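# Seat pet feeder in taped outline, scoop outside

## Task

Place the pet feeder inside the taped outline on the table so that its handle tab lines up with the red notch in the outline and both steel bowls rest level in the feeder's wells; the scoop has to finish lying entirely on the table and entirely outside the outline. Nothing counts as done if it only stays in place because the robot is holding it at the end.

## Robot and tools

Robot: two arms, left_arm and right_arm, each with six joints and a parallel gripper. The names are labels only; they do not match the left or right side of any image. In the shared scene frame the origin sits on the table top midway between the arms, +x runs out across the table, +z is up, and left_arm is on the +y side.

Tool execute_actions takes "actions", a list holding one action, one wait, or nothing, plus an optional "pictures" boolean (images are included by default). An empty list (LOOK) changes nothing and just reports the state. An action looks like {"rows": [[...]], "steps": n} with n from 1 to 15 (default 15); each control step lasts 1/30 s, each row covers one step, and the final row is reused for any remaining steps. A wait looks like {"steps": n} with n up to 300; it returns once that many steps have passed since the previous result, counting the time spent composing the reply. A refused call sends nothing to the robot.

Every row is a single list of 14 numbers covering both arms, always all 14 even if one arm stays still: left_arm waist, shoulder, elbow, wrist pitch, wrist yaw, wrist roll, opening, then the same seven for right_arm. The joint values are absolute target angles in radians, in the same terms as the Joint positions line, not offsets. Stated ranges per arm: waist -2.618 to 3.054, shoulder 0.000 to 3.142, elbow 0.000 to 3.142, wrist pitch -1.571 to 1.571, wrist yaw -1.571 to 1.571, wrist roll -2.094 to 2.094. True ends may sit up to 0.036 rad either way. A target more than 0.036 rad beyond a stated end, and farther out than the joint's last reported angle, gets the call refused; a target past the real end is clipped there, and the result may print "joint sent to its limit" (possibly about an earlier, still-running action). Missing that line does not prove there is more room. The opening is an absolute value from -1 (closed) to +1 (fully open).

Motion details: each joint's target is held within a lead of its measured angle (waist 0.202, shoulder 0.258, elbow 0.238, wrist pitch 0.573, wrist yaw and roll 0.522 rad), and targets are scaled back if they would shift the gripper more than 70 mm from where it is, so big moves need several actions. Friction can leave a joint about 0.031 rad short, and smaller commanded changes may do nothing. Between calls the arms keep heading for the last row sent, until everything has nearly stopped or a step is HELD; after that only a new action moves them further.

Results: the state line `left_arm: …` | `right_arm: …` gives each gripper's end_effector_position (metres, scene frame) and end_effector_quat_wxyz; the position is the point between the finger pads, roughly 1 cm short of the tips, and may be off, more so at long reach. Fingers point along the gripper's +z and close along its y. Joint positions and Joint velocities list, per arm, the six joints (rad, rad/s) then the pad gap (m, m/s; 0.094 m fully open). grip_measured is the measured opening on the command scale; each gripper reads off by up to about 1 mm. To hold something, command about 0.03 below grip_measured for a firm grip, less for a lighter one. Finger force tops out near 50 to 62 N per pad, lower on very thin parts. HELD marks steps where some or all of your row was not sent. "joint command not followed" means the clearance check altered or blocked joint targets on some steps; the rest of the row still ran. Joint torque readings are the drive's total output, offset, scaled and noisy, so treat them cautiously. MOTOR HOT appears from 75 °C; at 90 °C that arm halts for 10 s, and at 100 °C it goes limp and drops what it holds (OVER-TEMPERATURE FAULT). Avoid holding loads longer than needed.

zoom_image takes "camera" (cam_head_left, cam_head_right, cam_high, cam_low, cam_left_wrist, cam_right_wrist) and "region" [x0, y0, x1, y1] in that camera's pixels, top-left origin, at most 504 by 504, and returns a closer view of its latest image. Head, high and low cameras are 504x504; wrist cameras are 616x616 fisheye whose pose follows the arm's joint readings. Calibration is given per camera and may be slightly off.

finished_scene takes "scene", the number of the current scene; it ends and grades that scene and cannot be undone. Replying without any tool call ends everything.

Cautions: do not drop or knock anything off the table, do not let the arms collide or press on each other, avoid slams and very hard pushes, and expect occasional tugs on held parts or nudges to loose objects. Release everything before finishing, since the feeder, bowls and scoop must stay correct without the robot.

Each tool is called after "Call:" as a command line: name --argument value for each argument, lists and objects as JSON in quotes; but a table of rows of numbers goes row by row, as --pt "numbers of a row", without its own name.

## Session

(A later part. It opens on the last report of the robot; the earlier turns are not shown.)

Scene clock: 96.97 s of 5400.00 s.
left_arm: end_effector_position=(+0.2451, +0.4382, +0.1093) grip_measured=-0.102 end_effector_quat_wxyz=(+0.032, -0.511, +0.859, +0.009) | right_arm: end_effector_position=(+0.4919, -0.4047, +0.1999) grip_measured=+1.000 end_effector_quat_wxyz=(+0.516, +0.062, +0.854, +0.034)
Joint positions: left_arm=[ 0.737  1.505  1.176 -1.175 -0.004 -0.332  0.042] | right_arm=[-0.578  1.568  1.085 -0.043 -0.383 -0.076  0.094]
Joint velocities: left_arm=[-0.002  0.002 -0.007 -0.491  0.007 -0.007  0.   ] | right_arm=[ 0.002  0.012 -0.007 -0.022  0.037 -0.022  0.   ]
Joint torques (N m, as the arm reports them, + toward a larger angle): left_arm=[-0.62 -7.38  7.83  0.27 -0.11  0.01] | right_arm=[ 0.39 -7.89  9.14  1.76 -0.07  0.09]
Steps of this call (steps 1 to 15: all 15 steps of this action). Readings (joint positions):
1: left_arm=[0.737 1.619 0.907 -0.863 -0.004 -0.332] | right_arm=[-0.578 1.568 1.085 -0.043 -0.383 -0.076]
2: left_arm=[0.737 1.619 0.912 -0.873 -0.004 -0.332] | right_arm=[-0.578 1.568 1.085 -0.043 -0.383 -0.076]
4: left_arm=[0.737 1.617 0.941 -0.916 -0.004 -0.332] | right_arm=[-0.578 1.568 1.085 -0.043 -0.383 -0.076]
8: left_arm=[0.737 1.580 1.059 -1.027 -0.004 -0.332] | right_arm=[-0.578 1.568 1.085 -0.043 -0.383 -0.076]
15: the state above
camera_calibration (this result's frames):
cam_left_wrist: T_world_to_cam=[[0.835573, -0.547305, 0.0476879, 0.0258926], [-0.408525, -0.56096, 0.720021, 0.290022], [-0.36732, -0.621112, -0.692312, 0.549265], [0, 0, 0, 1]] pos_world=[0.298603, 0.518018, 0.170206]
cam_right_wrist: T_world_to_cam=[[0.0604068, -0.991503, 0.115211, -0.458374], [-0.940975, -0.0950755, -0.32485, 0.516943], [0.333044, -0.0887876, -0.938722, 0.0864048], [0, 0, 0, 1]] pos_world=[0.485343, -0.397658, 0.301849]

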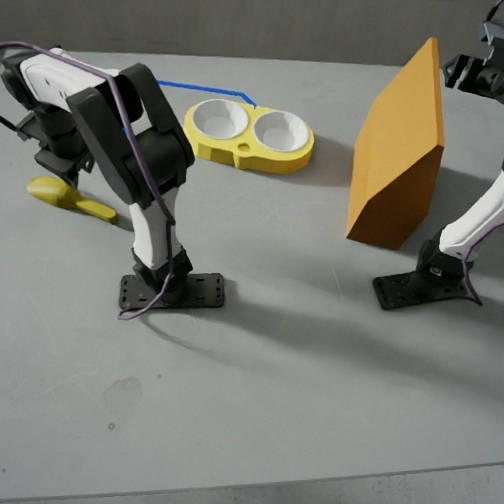

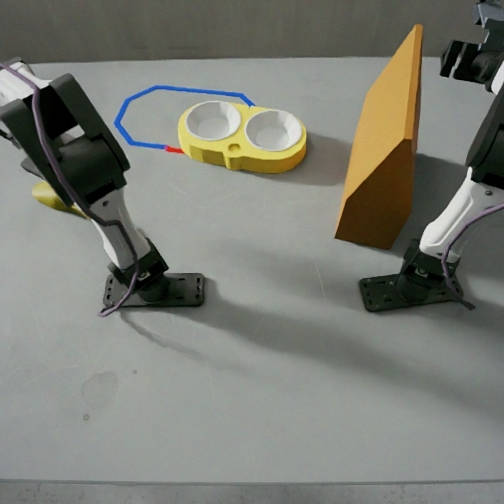

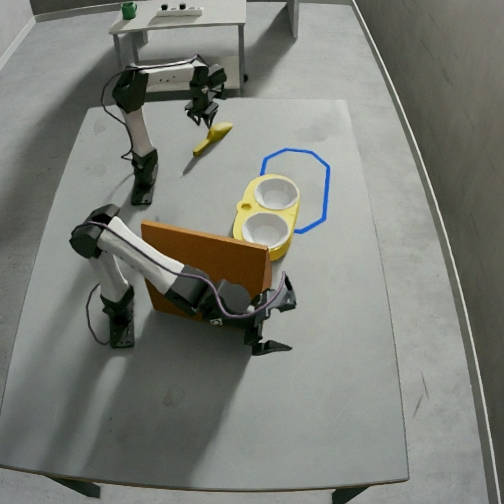

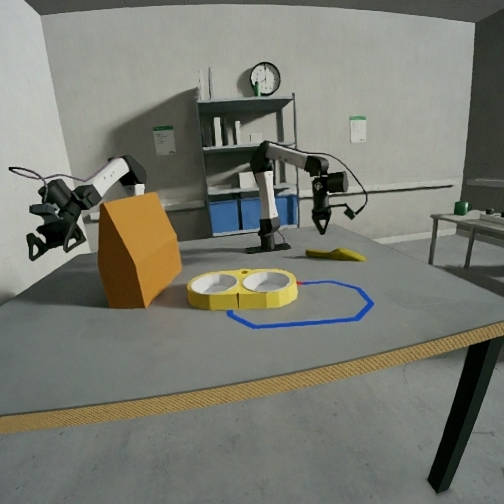

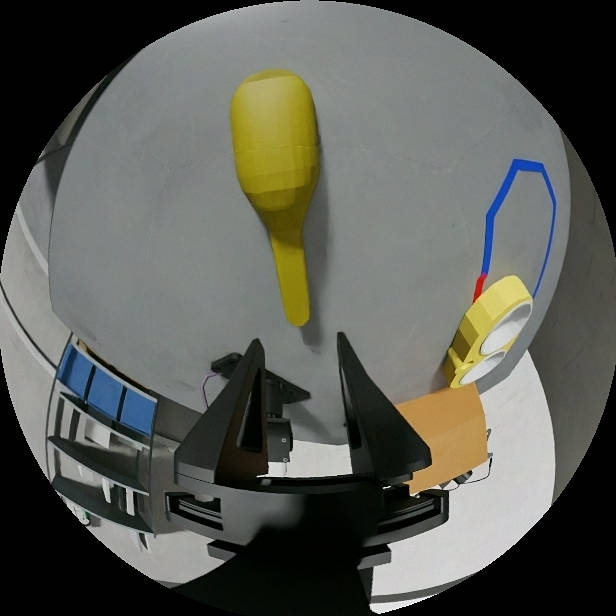

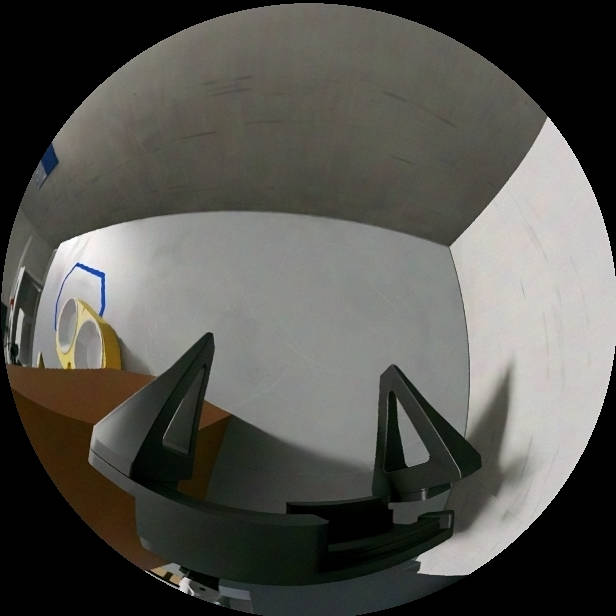

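Call:
execute_actions --actions '[{"rows":[[0.7,1.51,1.2,-1.25,0,-0.38,-0.2,-0.578,1.568,1.085,-0.043,-0.383,-0.076,1],[0.66,1.52,1.21,-1.25,0,-0.43,-0.3,-0.578,1.568,1.085,-0.043,-0.383,-0.076,1],[0.62,1.535,1.225,-1.25,0,-0.48,-0.3,-0.578,1.568,1.085,-0.043,-0.383,-0.076,1],[0.58,1.55,1.24,-1.25,0,-0.53,-0.3,-0.578,1.568,1.085,-0.043,-0.383,-0.076,1],[0.54,1.56,1.25,-1.25,0,-0.58,-0.3,-0.578,1.568,1.085,-0.043,-0.383,-0.076,1],[0.5,1.575,1.265,-1.25,0,-0.63,-0.3,-0.578,1.568,1.085,-0.043,-0.383,-0.076,1],[0.46,1.59,1.28,-1.25,0,-0.68,-0.3,-0.578,1.568,1.085,-0.043,-0.383,-0.076,1],[0.42,1.6,1.29,-1.25,0,-0.73,-0.3,-0.578,1.568,1.085,-0.043,-0.383,-0.076,1],[0.38,1.615,1.305,-1.25,0,-0.78,-0.3,-0.578,1.568,1.085,-0.043,-0.383,-0.076,1],[0.34,1.63,1.32,-1.25,0,-0.83,-0.3,-0.578,1.568,1.085,-0.043,-0.383,-0.076,1],[0.3,1.64,1.33,-1.25,0,-0.88,-0.3,-0.578,1.568,1.085,-0.043,-0.383,-0.076,1],[0.26,1.655,1.345,-1.25,0,-0.93,-0.3,-0.578,1.568,1.085,-0.043,-0.383,-0.076,1],[0.22,1.67,1.36,-1.25,0,-0.98,-0.3,-0.578,1.568,1.085,-0.043,-0.383,-0.076,1],[0.18,1.68,1.37,-1.25,0,-1.03,-0.3,-0.578,1.568,1.085,-0.043,-0.383,-0.076,1],[0.14,1.695,1.385,-1.25,0,-1.08,-0.3,-0.578,1.568,1.085,-0.043,-0.383,-0.076,1]]}]' --pictures false

Call:
execute_actions --actions '[{"rows":[[0.1,1.71,1.4,-1.25,0,-1.13,-0.3,-0.578,1.568,1.085,-0.043,-0.383,-0.076,1],[0.06,1.72,1.41,-1.25,0,-1.18,-0.3,-0.578,1.568,1.085,-0.043,-0.383,-0.076,1],[0.02,1.735,1.425,-1.25,0,-1.23,-0.3,-0.578,1.568,1.085,-0.043,-0.383,-0.076,1],[-0.02,1.75,1.44,-1.25,0,-1.28,-0.3,-0.578,1.568,1.085,-0.043,-0.383,-0.076,1],[-0.06,1.76,1.45,-1.25,0,-1.33,-0.3,-0.578,1.568,1.085,-0.043,-0.383,-0.076,1],[-0.1,1.775,1.465,-1.25,0,-1.38,-0.3,-0.578,1.568,1.085,-0.043,-0.383,-0.076,1],[-0.14,1.79,1.48,-1.24,0,-1.43,-0.3,-0.578,1.568,1.085,-0.043,-0.383,-0.076,1],[-0.18,1.8,1.49,-1.24,0,-1.48,-0.3,-0.578,1.568,1.085,-0.043,-0.383,-0.076,1],[-0.22,1.815,1.505,-1.24,0,-1.53,-0.3,-0.578,1.568,1.085,-0.043,-0.383,-0.076,1],[-0.26,1.83,1.52,-1.23,0,-1.58,-0.3,-0.578,1.568,1.085,-0.043,-0.383,-0.076,1],[-0.3,1.845,1.53,-1.23,0,-1.63,-0.3,-0.578,1.568,1.085,-0.043,-0.383,-0.076,1],[-0.34,1.86,1.54,-1.22,0,-1.68,-0.3,-0.578,1.568,1.085,-0.043,-0.383,-0.076,1],[-0.38,1.88,1.55,-1.22,0,-1.72,-0.3,-0.578,1.568,1.085,-0.043,-0.383,-0.076,1],[-0.41,1.9,1.56,-1.21,0,-1.75,-0.3,-0.578,1.568,1.085,-0.043,-0.383,-0.076,1],[-0.437,1.91,1.565,-1.2,0,-1.77,-0.3,-0.578,1.568,1.085,-0.043,-0.383,-0.076,1]]}]' --pictures false

Call:
execute_actions --actions '[{"steps":12}]'

Scene clock: 136.50 s of 5400.00 s.
left_arm: end_effector_position=(+0.3352, +0.3193, +0.1109) grip_measured=-0.298 end_effector_quat_wxyz=(+0.005, -0.516, +0.856, +0.001) | right_arm: end_effector_position=(+0.4919, -0.4047, +0.1999) grip_measured=+1.000 end_effector_quat_wxyz=(+0.516, +0.062, +0.854, +0.034)
Joint positions: left_arm=[ 0.212  1.656  1.337 -1.242 -0.005 -0.87   0.033] | right_arm=[-0.578  1.568  1.085 -0.043 -0.383 -0.076  0.094]
Joint velocities: left_arm=[-1.136  0.359  0.369 -0.037 -0.022 -1.341  0.001] | right_arm=[-0.017  0.007 -0.007 -0.022 -0.081  0.066  0.   ]
Joint torques (N m, as the arm reports them, + toward a larger angle): left_arm=[-0.87 -7.05  8.61  0.18 -0.12 -0.09] | right_arm=[ 0.43 -7.84  9.08  1.75 -0.08  0.08]
Steps of this call (steps 1 to 30: the robot went on to your last target; steps 31 to 100: nothing new was sent; then 35.70 s passed at rest; steps 101 to 115: all 15 steps of this action). Readings (joint positions):
101: left_arm=[0.734 1.505 1.176 -1.234 -0.004 -0.339] | right_arm=[-0.578 1.568 1.085 -0.043 -0.383 -0.076]
102: left_arm=[0.720 1.505 1.176 -1.234 -0.005 -0.354] | right_arm=[-0.578 1.568 1.085 -0.043 -0.383 -0.076]
104: left_arm=[0.661 1.512 1.189 -1.241 -0.006 -0.404] | right_arm=[-0.578 1.568 1.085 -0.043 -0.383 -0.076]
108: left_arm=[0.493 1.558 1.245 -1.242 -0.006 -0.550] | right_arm=[-0.578 1.568 1.085 -0.043 -0.383 -0.076]
115: the state above

Scene clock: 137.00 s of 5400.00 s.
left_arm: end_effector_position=(+0.3708, +0.1263, +0.0967) grip_measured=-0.298 end_effector_quat_wxyz=(+0.004, -0.571, +0.821, -0.003) | right_arm: end_effector_position=(+0.4919, -0.4047, +0.1999) grip_measured=+1.000 end_effector_quat_wxyz=(+0.516, +0.062, +0.854, +0.034)
Joint positions: left_arm=[-0.383  1.864  1.53  -1.228 -0.004 -1.596  0.033] | right_arm=[-0.578  1.568  1.085 -0.043 -0.383 -0.076  0.094]
Joint velocities: left_arm=[-1.009  0.466  0.252  0.227 -0.007 -1.077 -0.   ] | right_arm=[-0.007 -0.017  0.012  0.051 -0.022  0.066  0.   ]
Joint torques (N m, as the arm reports them, + toward a larger angle): left_arm=[-0.15 -8.98  8.07  0.21 -0.16 -0.1 ] | right_arm=[ 0.42 -7.86  9.07  1.77 -0.07  0.08]
Steps of this call (steps 1 to 15: all 15 steps of this action). Readings (joint positions):
1: left_arm=[0.172 1.669 1.351 -1.243 -0.005 -0.919] | right_arm=[-0.578 1.568 1.085 -0.043 -0.383 -0.076]
2: left_arm=[0.132 1.683 1.364 -1.243 -0.005 -0.967] | right_arm=[-0.578 1.568 1.085 -0.043 -0.383 -0.076]
4: left_arm=[0.053 1.709 1.391 -1.243 -0.005 -1.066] | right_arm=[-0.578 1.568 1.085 -0.043 -0.383 -0.076]
8: left_arm=[-0.107 1.762 1.445 -1.242 -0.004 -1.264] | right_arm=[-0.578 1.568 1.085 -0.043 -0.383 -0.076]
15: the state above

Scene clock: 137.40 s of 5400.00 s.
left_arm: end_effector_position=(+0.3662, +0.1041, +0.0862) grip_measured=-0.298 end_effector_quat_wxyz=(-0.002, -0.609, +0.793, +0.003) | right_arm: end_effector_position=(+0.4919, -0.4047, +0.1999) grip_measured=+1.000 end_effector_quat_wxyz=(+0.516, +0.062, +0.854, +0.034)
Joint positions: left_arm=[-0.443  1.901  1.536 -1.213  0.002 -1.749  0.033] | right_arm=[-0.578  1.568  1.085 -0.043 -0.383 -0.076  0.094]
Joint velocities: left_arm=[-0.012 -0.002  0.002 -0.022 -0.051 -0.095 -0.001] | right_arm=[-0.002 -0.007  0.022 -0.007 -0.037 -0.037  0.   ]
Joint torques (N m, as the arm reports them, + toward a larger angle): left_arm=[ -0.21 -10.08   8.76   0.26  -0.21  -0.12] | right_arm=[ 0.39 -7.88  9.1   1.78 -0.07  0.1 ]
Steps of this call (steps 1 to 12: the robot went on to your last target). Readings (joint positions):
1: left_arm=[-0.414 1.878 1.535 -1.221 -0.003 -1.629] | right_arm=[-0.578 1.568 1.085 -0.043 -0.383 -0.076]
2: left_arm=[-0.436 1.888 1.536 -1.215 -0.001 -1.655] | right_arm=[-0.578 1.568 1.085 -0.043 -0.383 -0.076]
4: left_arm=[-0.454 1.899 1.536 -1.213 0.002 -1.693] | right_arm=[-0.578 1.568 1.085 -0.043 -0.383 -0.076]
8: left_arm=[-0.446 1.901 1.536 -1.213 0.002 -1.733] | right_arm=[-0.578 1.568 1.085 -0.043 -0.383 -0.076]
12: the state above
camera_calibration (this result's frames):
cam_left_wrist: T_world_to_cam=[[0.942261, -0.333694, 0.0281697, -0.316613], [-0.235051, -0.599108, 0.76539, 0.105264], [-0.238529, -0.727818, -0.64295, 0.329963], [0, 0, 0, 1]] pos_world=[0.40178, 0.197566, 0.140501]
cam_right_wrist: T_world_to_cam=[[0.0604068, -0.991503, 0.115211, -0.458374], [-0.940975, -0.0950755, -0.32485, 0.516943], [0.333044, -0.0887876, -0.938722, 0.0864048], [0, 0, 0, 1]] pos_world=[0.485343, -0.397658, 0.301849]

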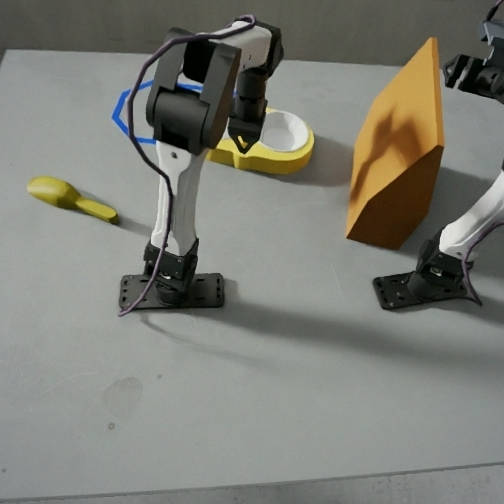

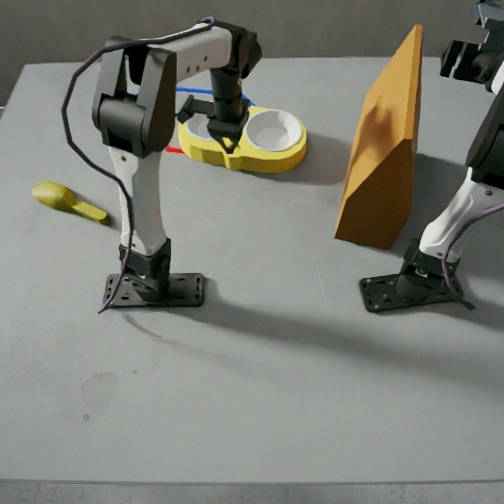

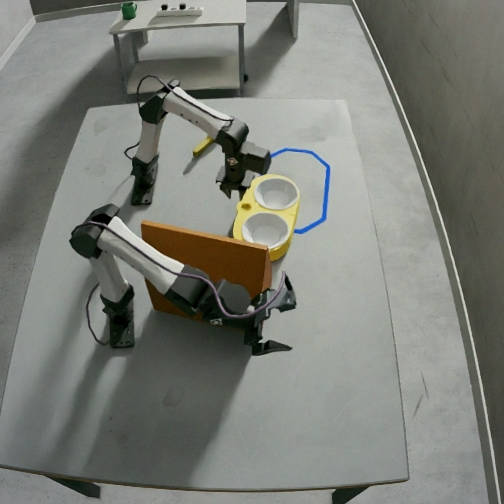

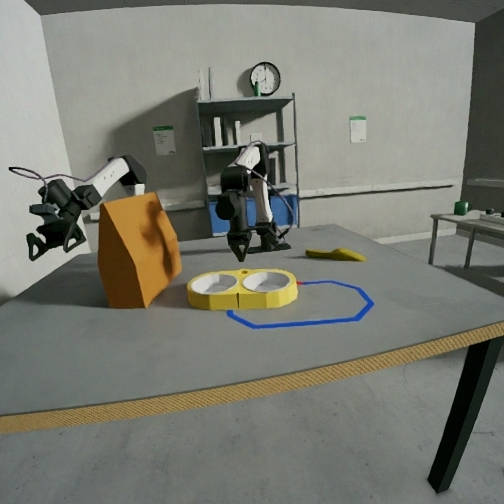

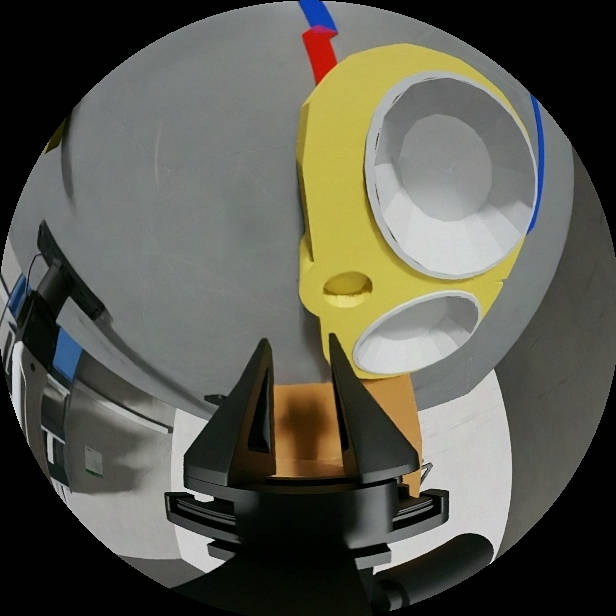

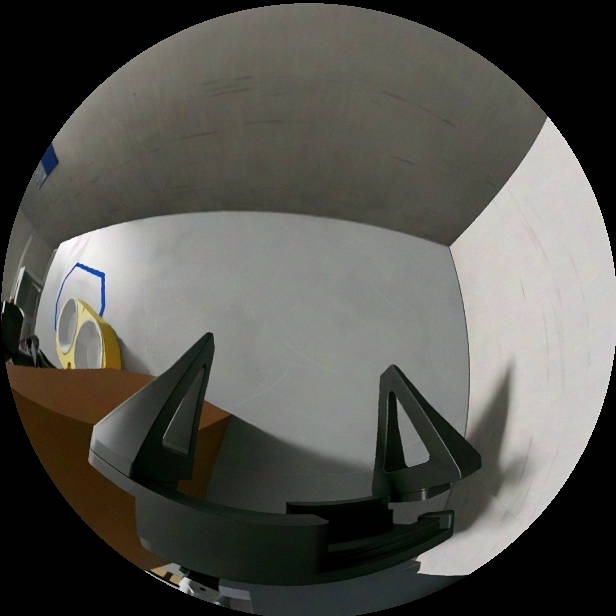

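Call:
execute_actions --actions '[{"rows":[[-0.43,1.915,1.52,-1.19,0,-1.74,-0.3,-0.578,1.568,1.085,-0.043,-0.383,-0.076,1],[-0.425,1.922,1.505,-1.17,0,-1.73,-0.3,-0.578,1.568,1.085,-0.043,-0.383,-0.076,1],[-0.42,1.93,1.49,-1.15,0,-1.725,-0.3,-0.578,1.568,1.085,-0.043,-0.383,-0.076,1],[-0.417,1.936,1.48,-1.13,0,-1.725,-0.3,-0.578,1.568,1.085,-0.043,-0.383,-0.076,1],[-0.414,1.942,1.47,-1.11,0,-1.725,-0.3,-0.578,1.568,1.085,-0.043,-0.383,-0.076,1],[-0.414,1.946,1.465,-1.095,0,-1.725,-0.3,-0.578,1.568,1.085,-0.043,-0.383,-0.076,1]],"steps":15}]' --pictures false

Call:
execute_actions --actions '[{"steps":6}]'

Scene clock: 160.03 s of 5400.00 s.
left_arm: end_effector_position=(+0.3764, +0.1089, +0.0621) grip_measured=-0.298 end_effector_quat_wxyz=(-0.000, -0.613, +0.790, -0.002) | right_arm: end_effector_position=(+0.4919, -0.4047, +0.1999) grip_measured=+1.000 end_effector_quat_wxyz=(+0.516, +0.062, +0.854, +0.034)
Joint positions: left_arm=[-0.419  1.934  1.486 -1.119  0.002 -1.736  0.033] | right_arm=[-0.578  1.568  1.085 -0.043 -0.383 -0.076  0.094]
Joint velocities: left_arm=[-0.012 -0.012 -0.012  0.081  0.051 -0.051 -0.001] | right_arm=[-0.012 -0.017 -0.007 -0.022  0.007 -0.11   0.   ]
Joint torques (N m, as the arm reports them, + toward a larger angle): left_arm=[ -0.27 -10.17   4.91   0.3   -0.19   0.11] | right_arm=[ 0.37 -7.88  9.11  1.75 -0.08  0.1 ]
Steps of this call (steps 1 to 30: the robot went on to your last target; steps 31 to 100: nothing new was sent; then 18.80 s passed at rest; steps 101 to 115: all 15 steps of this action). Readings (joint positions):
101: left_arm=[-0.443 1.901 1.536 -1.212 0.002 -1.759] | right_arm=[-0.578 1.568 1.085 -0.043 -0.383 -0.076]
102: left_arm=[-0.441 1.901 1.536 -1.210 0.002 -1.755] | right_arm=[-0.578 1.568 1.085 -0.043 -0.383 -0.076]
104: left_arm=[-0.435 1.901 1.526 -1.190 0.002 -1.748] | right_arm=[-0.578 1.568 1.085 -0.043 -0.383 -0.076]
108: left_arm=[-0.420 1.920 1.495 -1.146 0.002 -1.740] | right_arm=[-0.578 1.568 1.085 -0.043 -0.383 -0.076]
115: the state above

Scene clock: 160.23 s of 5400.00 s.
left_arm: end_effector_position=(+0.3776, +0.1084, +0.0621) grip_measured=-0.298 end_effector_quat_wxyz=(+0.001, -0.613, +0.790, -0.004) | right_arm: end_effector_position=(+0.4919, -0.4047, +0.1999) grip_measured=+1.000 end_effector_quat_wxyz=(+0.516, +0.062, +0.854, +0.034)
Joint positions: left_arm=[-0.419  1.934  1.486 -1.114  0.002 -1.735  0.033] | right_arm=[-0.578  1.568  1.085 -0.043 -0.383 -0.076  0.094]
Joint velocities: left_arm=[ 0.002  0.002  0.002  0.11  -0.051  0.037 -0.   ] | right_arm=[-0.002 -0.007  0.012  0.051  0.066 -0.007  0.   ]
Joint torques (N m, as the arm reports them, + toward a larger angle): left_arm=[ -0.32 -10.26   4.99   0.34  -0.21   0.11] | right_arm=[ 0.37 -7.88  9.07  1.76 -0.08  0.1 ]
Steps of this call (steps 1 to 6: the robot went on to your last target). Readings (joint positions):
1: left_arm=[-0.419 1.934 1.486 -1.118 0.002 -1.736] | right_arm=[-0.578 1.568 1.085 -0.043 -0.383 -0.076]
2: left_arm=[-0.419 1.934 1.486 -1.117 0.002 -1.735] | right_arm=[-0.578 1.568 1.085 -0.043 -0.383 -0.076]
4: left_arm=[-0.419 1.934 1.486 -1.115 0.002 -1.735] | right_arm=[-0.578 1.568 1.085 -0.043 -0.383 -0.076]
6: the state above
camera_calibration (this result's frames):
cam_left_wrist: T_world_to_cam=[[0.944916, -0.324475, 0.0429994, -0.328138], [-0.239733, -0.596642, 0.765863, 0.130419], [-0.222848, -0.733985, -0.641564, 0.314954], [0, 0, 0, 1]] pos_world=[0.411515, 0.202513, 0.11629]
cam_right_wrist: T_world_to_cam=[[0.0604068, -0.991503, 0.115211, -0.458374], [-0.940975, -0.0950755, -0.32485, 0.516943], [0.333044, -0.0887876, -0.938722, 0.0864048], [0, 0, 0, 1]] pos_world=[0.485343, -0.397658, 0.301849]

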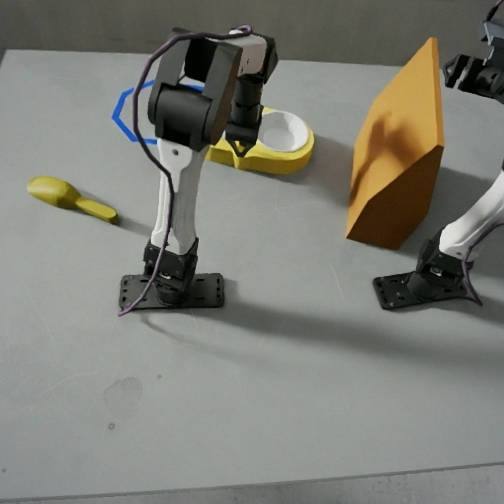

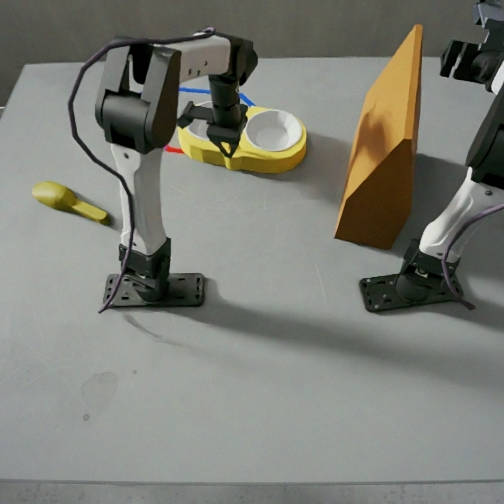

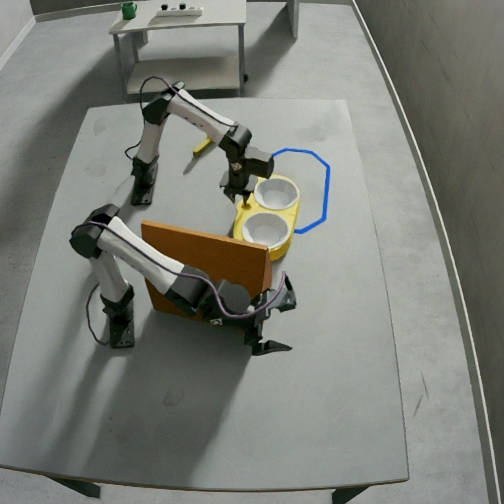

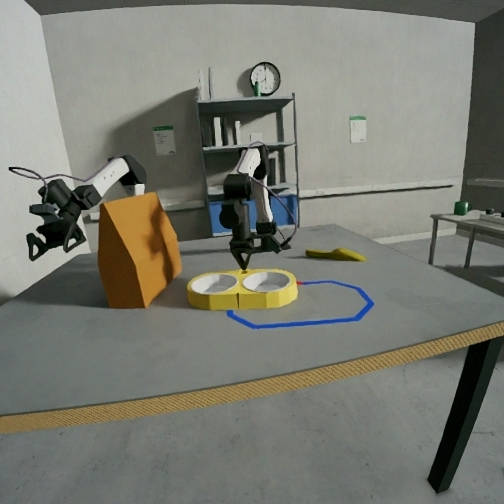

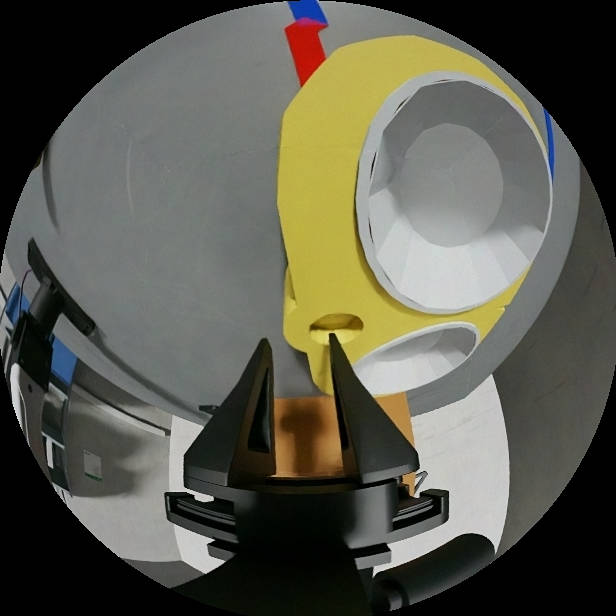

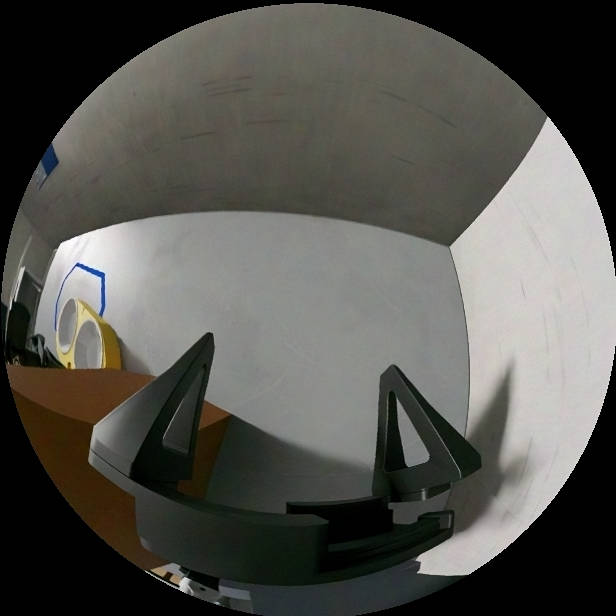

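Call:
execute_actions --actions '[{"rows":[[-0.419,1.95,1.46,-1.09,0,-1.735,-0.3,-0.578,1.568,1.085,-0.043,-0.383,-0.076,1],[-0.419,1.952,1.452,-1.08,0,-1.735,-0.3,-0.578,1.568,1.085,-0.043,-0.383,-0.076,1],[-0.419,1.954,1.445,-1.07,0,-1.735,-0.3,-0.578,1.568,1.085,-0.043,-0.383,-0.076,1],[-0.419,1.956,1.437,-1.06,0,-1.735,-0.3,-0.578,1.568,1.085,-0.043,-0.383,-0.076,1],[-0.419,1.958,1.43,-1.05,0,-1.735,-0.3,-0.578,1.568,1.085,-0.043,-0.383,-0.076,1],[-0.419,1.96,1.422,-1.04,0,-1.735,-0.3,-0.578,1.568,1.085,-0.043,-0.383,-0.076,1],[-0.419,1.962,1.415,-1.035,0,-1.735,-0.3,-0.578,1.568,1.085,-0.043,-0.383,-0.076,1],[-0.419,1.962,1.408,-1.03,0,-1.735,-0.3,-0.578,1.568,1.085,-0.043,-0.383,-0.076,1]],"steps":15}]' --pictures false

Call:
execute_actions --actions '[{"steps":8}]'

Scene clock: 173.87 s of 5400.00 s.
left_arm: end_effector_position=(+0.3752, +0.1094, +0.0454) grip_measured=-0.298 end_effector_quat_wxyz=(+0.000, -0.612, +0.791, -0.002) | right_arm: end_effector_position=(+0.4919, -0.4047, +0.1999) grip_measured=+1.000 end_effector_quat_wxyz=(+0.516, +0.062, +0.854, +0.034)
Joint positions: left_arm=[-0.419  1.945  1.432 -1.055  0.002 -1.734  0.033] | right_arm=[-0.578  1.568  1.085 -0.043 -0.383 -0.076  0.094]
Joint velocities: left_arm=[-0.007  0.007 -0.017  0.051  0.037  0.022 -0.   ] | right_arm=[ 0.007 -0.007 -0.017 -0.022 -0.007  0.007  0.   ]
Joint torques (N m, as the arm reports them, + toward a larger angle): left_arm=[-0.62 -9.7   4.61  0.31 -0.2   0.  ] | right_arm=[ 0.4  -7.88  9.1   1.78 -0.08  0.09]
Steps of this call (steps 1 to 15: the robot went on to your last target; steps 16 to 90: nothing new was sent; then 10.13 s passed at rest; steps 91 to 105: all 15 steps of this action). Readings (joint positions):
91: left_arm=[-0.419 1.934 1.486 -1.112 0.002 -1.734] | right_arm=[-0.578 1.568 1.085 -0.043 -0.383 -0.076]
92: left_arm=[-0.419 1.934 1.486 -1.110 0.002 -1.734] | right_arm=[-0.578 1.568 1.085 -0.043 -0.383 -0.076]
94: left_arm=[-0.419 1.934 1.478 -1.098 0.002 -1.734] | right_arm=[-0.578 1.568 1.085 -0.043 -0.383 -0.076]
98: left_arm=[-0.419 1.934 1.445 -1.072 0.002 -1.734] | right_arm=[-0.578 1.568 1.085 -0.043 -0.383 -0.076]
105: the state above

Scene clock: 174.13 s of 5400.00 s.
left_arm: end_effector_position=(+0.3766, +0.1088, +0.0455) grip_measured=-0.298 end_effector_quat_wxyz=(+0.002, -0.612, +0.791, -0.005) | right_arm: end_effector_position=(+0.4919, -0.4047, +0.1999) grip_measured=+1.000 end_effector_quat_wxyz=(+0.516, +0.062, +0.854, +0.034)
Joint positions: left_arm=[-0.419  1.945  1.432 -1.048  0.002 -1.734  0.033] | right_arm=[-0.578  1.568  1.085 -0.043 -0.383 -0.076  0.094]
Joint velocities: left_arm=[-0.002 -0.007 -0.012  0.022 -0.022 -0.022 -0.   ] | right_arm=[-0.017 -0.017 -0.002  0.022 -0.022 -0.007  0.   ]
Joint torques (N m, as the arm reports them, + toward a larger angle): left_arm=[-0.58 -9.7   4.62  0.33 -0.2   0.  ] | right_arm=[ 0.38 -7.92  9.06  1.76 -0.08  0.09]
Steps of this call (steps 1 to 8: the robot went on to your last target). Readings (joint positions):
1: left_arm=[-0.419 1.945 1.432 -1.053 0.002 -1.734] | right_arm=[-0.578 1.568 1.085 -0.043 -0.383 -0.076]
2: left_arm=[-0.419 1.945 1.432 -1.052 0.002 -1.734] | right_arm=[-0.578 1.568 1.085 -0.043 -0.383 -0.076]
4: left_arm=[-0.419 1.945 1.432 -1.050 0.002 -1.734] | right_arm=[-0.578 1.568 1.085 -0.043 -0.383 -0.076]
8: the state above
camera_calibration (this result's frames):
cam_left_wrist: T_world_to_cam=[[0.944747, -0.324816, 0.0441395, -0.326342], [-0.240763, -0.596198, 0.765886, 0.143551], [-0.222456, -0.734195, -0.64146, 0.304223], [0, 0, 0, 1]] pos_world=[0.410549, 0.202943, 0.0996074]
cam_right_wrist: T_world_to_cam=[[0.0604068, -0.991503, 0.115211, -0.458374], [-0.940975, -0.0950755, -0.32485, 0.516943], [0.333044, -0.0887876, -0.938722, 0.0864048], [0, 0, 0, 1]] pos_world=[0.485343, -0.397658, 0.301849]

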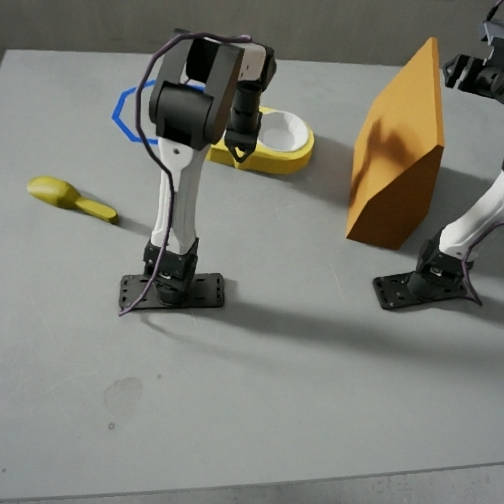

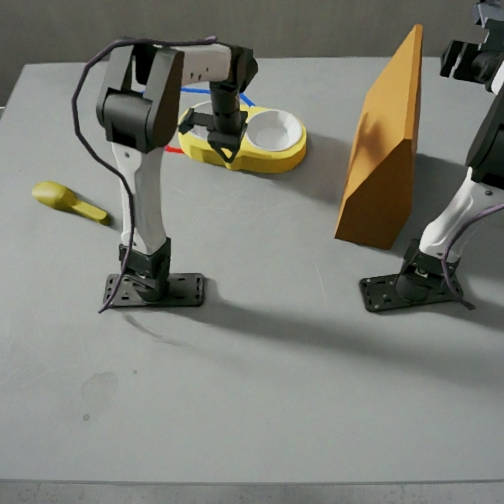

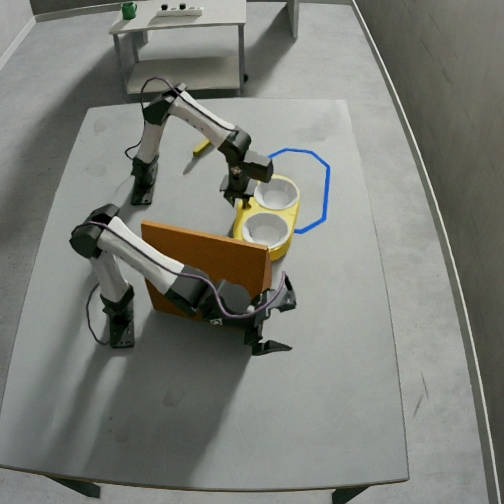

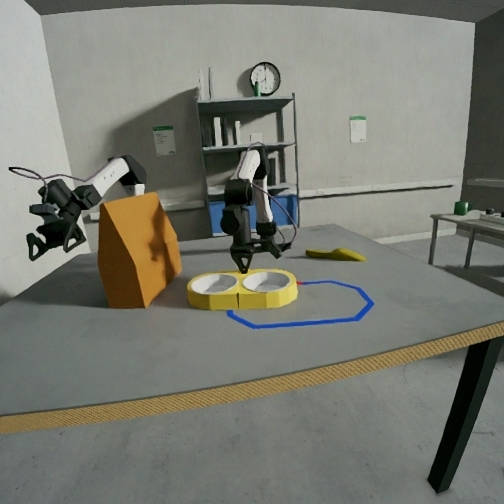

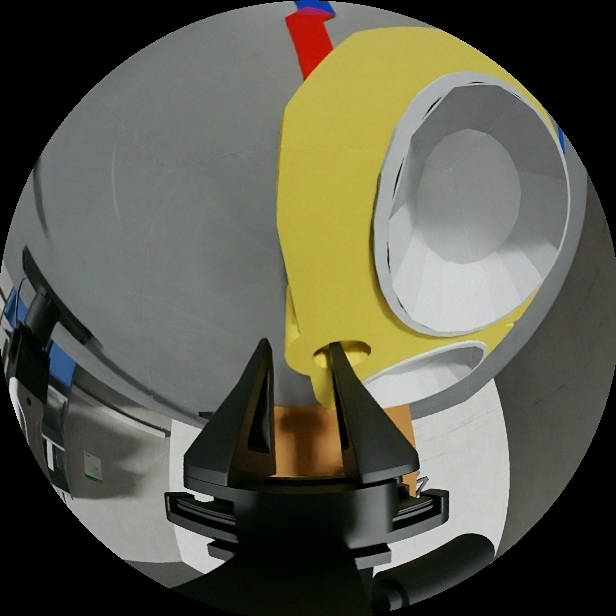

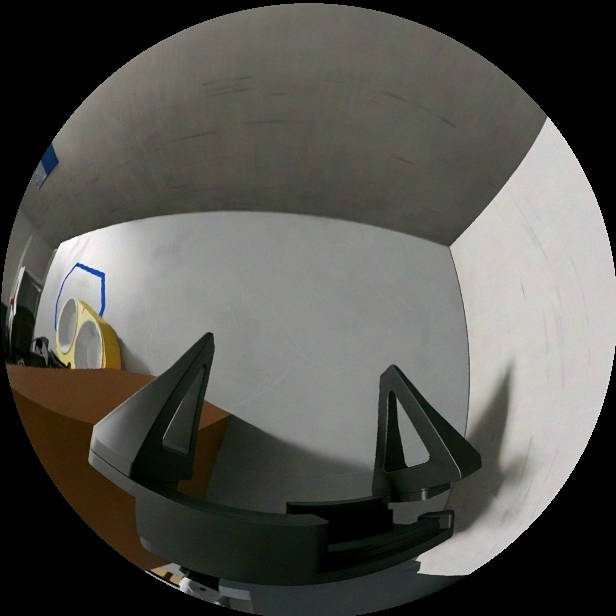

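In the hole. A bit lower, then close.

Call:
execute_actions --actions '[{"rows":[[-0.419,1.965,1.402,-1.05,0,-1.735,-0.3,-0.578,1.568,1.085,-0.043,-0.383,-0.076,1]],"steps":8}]' --pictures false

Call:
execute_actions --actions '[{"rows":[[-0.419,1.95,1.425,-1.05,0,-1.735,-0.5,-0.578,1.568,1.085,-0.043,-0.383,-0.076,1],[-0.419,1.95,1.425,-1.05,0,-1.735,-0.55,-0.578,1.568,1.085,-0.043,-0.383,-0.076,1],[-0.419,1.95,1.425,-1.05,0,-1.735,-0.6,-0.578,1.568,1.085,-0.043,-0.383,-0.076,1],[-0.419,1.95,1.425,-1.05,0,-1.735,-0.63,-0.578,1.568,1.085,-0.043,-0.383,-0.076,1],[-0.419,1.95,1.425,-1.05,0,-1.735,-0.66,-0.578,1.568,1.085,-0.043,-0.383,-0.076,1],[-0.419,1.95,1.425,-1.05,0,-1.735,-0.69,-0.578,1.568,1.085,-0.043,-0.383,-0.076,1],[-0.419,1.95,1.425,-1.05,0,-1.735,-0.73,-0.578,1.568,1.085,-0.043,-0.383,-0.076,1]],"steps":15}]'

Scene clock: 184.63 s of 5400.00 s.
left_arm: end_effector_position=(+0.3768, +0.1087, +0.0455) grip_measured=-0.298 end_effector_quat_wxyz=(+0.002, -0.612, +0.791, -0.005) | right_arm: end_effector_position=(+0.4919, -0.4047, +0.1999) grip_measured=+1.000 end_effector_quat_wxyz=(+0.516, +0.062, +0.854, +0.034)
Joint positions: left_arm=[-0.419  1.945  1.432 -1.048  0.002 -1.734  0.033] | right_arm=[-0.578  1.568  1.085 -0.043 -0.383 -0.076  0.094]
Joint velocities: left_arm=[-0.007 -0.002  0.002 -0.022  0.007  0.022 -0.001] | right_arm=[-0.002 -0.007  0.012  0.051 -0.022 -0.007  0.   ]
Joint torques (N m, as the arm reports them, + toward a larger angle): left_arm=[-0.63 -9.46  4.15  0.16 -0.21  0.  ] | right_arm=[ 0.42 -7.91  9.1   1.77 -0.09  0.1 ]
Steps of this call (steps 1 to 15: the robot went on to your last target; steps 16 to 90: nothing new was sent; then 7.23 s passed at rest; steps 91 to 98: all 8 steps of this action). Readings (joint positions):
91: left_arm=[-0.419 1.945 1.432 -1.048 0.002 -1.734] | right_arm=[-0.578 1.568 1.085 -0.043 -0.383 -0.076]
92: left_arm=[-0.419 1.945 1.432 -1.048 0.002 -1.734] | right_arm=[-0.578 1.568 1.085 -0.043 -0.383 -0.076]
94: left_arm=[-0.419 1.945 1.432 -1.048 0.002 -1.734] | right_arm=[-0.578 1.568 1.085 -0.043 -0.383 -0.076]
98: the state above

Scene clock: 185.13 s of 5400.00 s.
left_arm: end_effector_position=(+0.3770, +0.1073, +0.0455) grip_measured=-0.680 end_effector_quat_wxyz=(+0.001, -0.609, +0.793, -0.007) | right_arm: end_effector_position=(+0.4919, -0.4047, +0.1999) grip_measured=+1.000 end_effector_quat_wxyz=(+0.516, +0.062, +0.854, +0.034)
Joint positions: left_arm=[-0.42   1.945  1.432 -1.045  0.006 -1.727  0.015] | right_arm=[-0.578  1.568  1.085 -0.043 -0.383 -0.076  0.094]
Joint velocities: left_arm=[ 0.007  0.022  0.007  0.037 -0.051 -0.022  0.   ] | right_arm=[-0.012  0.007 -0.002 -0.007 -0.081 -0.037  0.   ]
Joint torques (N m, as the arm reports them, + toward a larger angle): left_arm=[ -0.48 -10.75   5.93   0.15  -0.23  -0.1 ] | right_arm=[ 0.36 -7.86  9.09  1.77 -0.07  0.08]
Steps of this call (steps 1 to 15: all 15 steps of this action). Readings (joint positions):
1: left_arm=[-0.419 1.945 1.432 -1.048 0.002 -1.734] | right_arm=[-0.578 1.568 1.085 -0.043 -0.383 -0.076]
2: left_arm=[-0.419 1.945 1.432 -1.047 0.002 -1.734] | right_arm=[-0.578 1.568 1.085 -0.043 -0.383 -0.076]
4: left_arm=[-0.419 1.945 1.432 -1.044 0.003 -1.734] | right_arm=[-0.578 1.568 1.085 -0.043 -0.383 -0.076]
8: left_arm=[-0.420 1.945 1.432 -1.045 0.005 -1.726] | right_arm=[-0.578 1.568 1.085 -0.043 -0.383 -0.076]
15: the state above
camera_calibration (this result's frames):
cam_left_wrist: T_world_to_cam=[[0.941628, -0.333264, 0.0476624, -0.32525], [-0.247756, -0.590143, 0.768341, 0.144619], [-0.227933, -0.7353, -0.638263, 0.305261], [0, 0, 0, 1]] pos_world=[0.411674, 0.201411, 0.0992221]
cam_right_wrist: T_world_to_cam=[[0.0604068, -0.991503, 0.115211, -0.458374], [-0.940975, -0.0950755, -0.32485, 0.516943], [0.333044, -0.0887876, -0.938722, 0.0864048], [0, 0, 0, 1]] pos_world=[0.485343, -0.397658, 0.301849]

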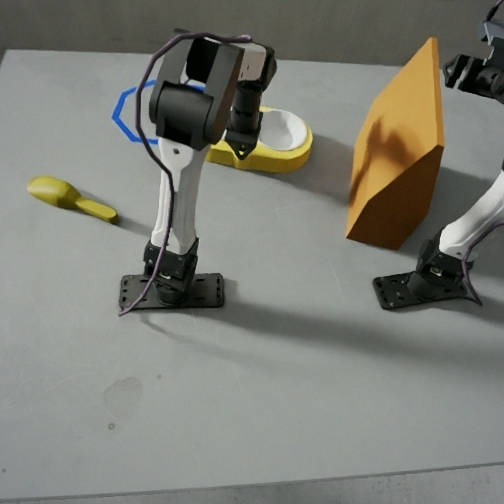

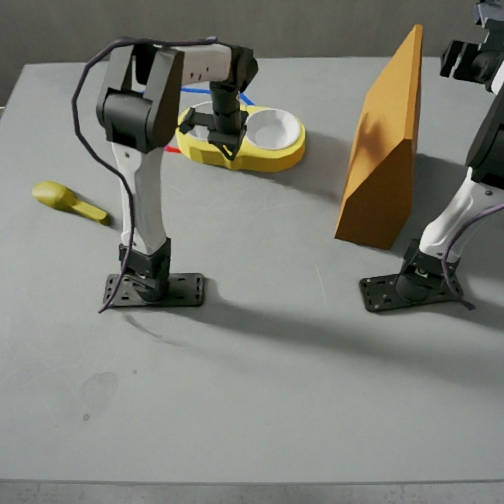

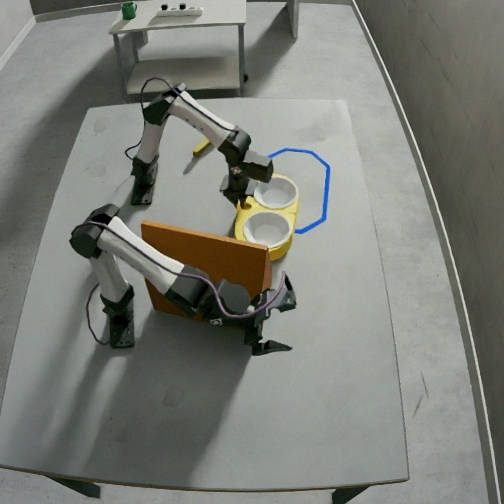

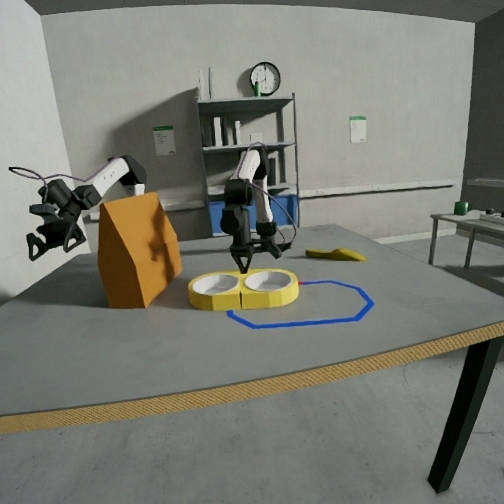

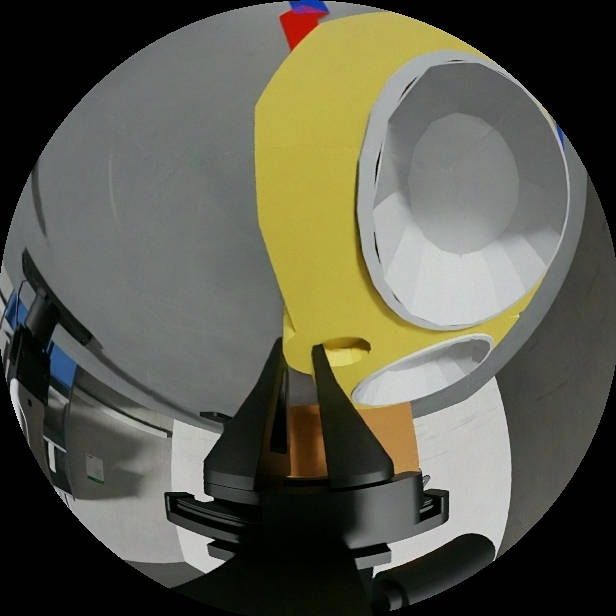

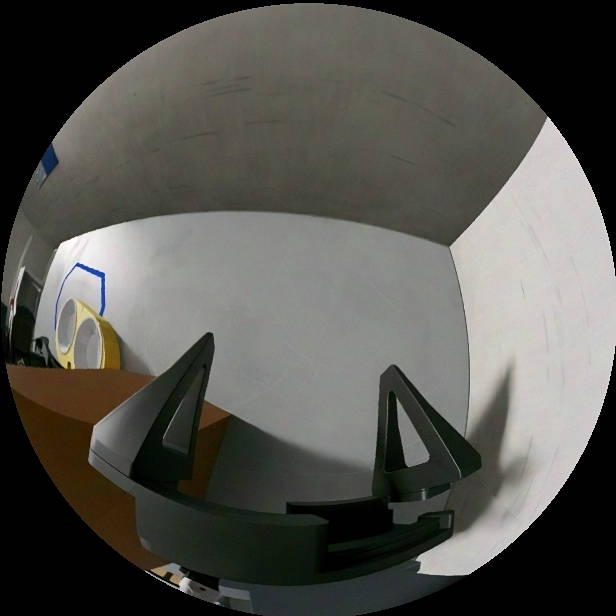

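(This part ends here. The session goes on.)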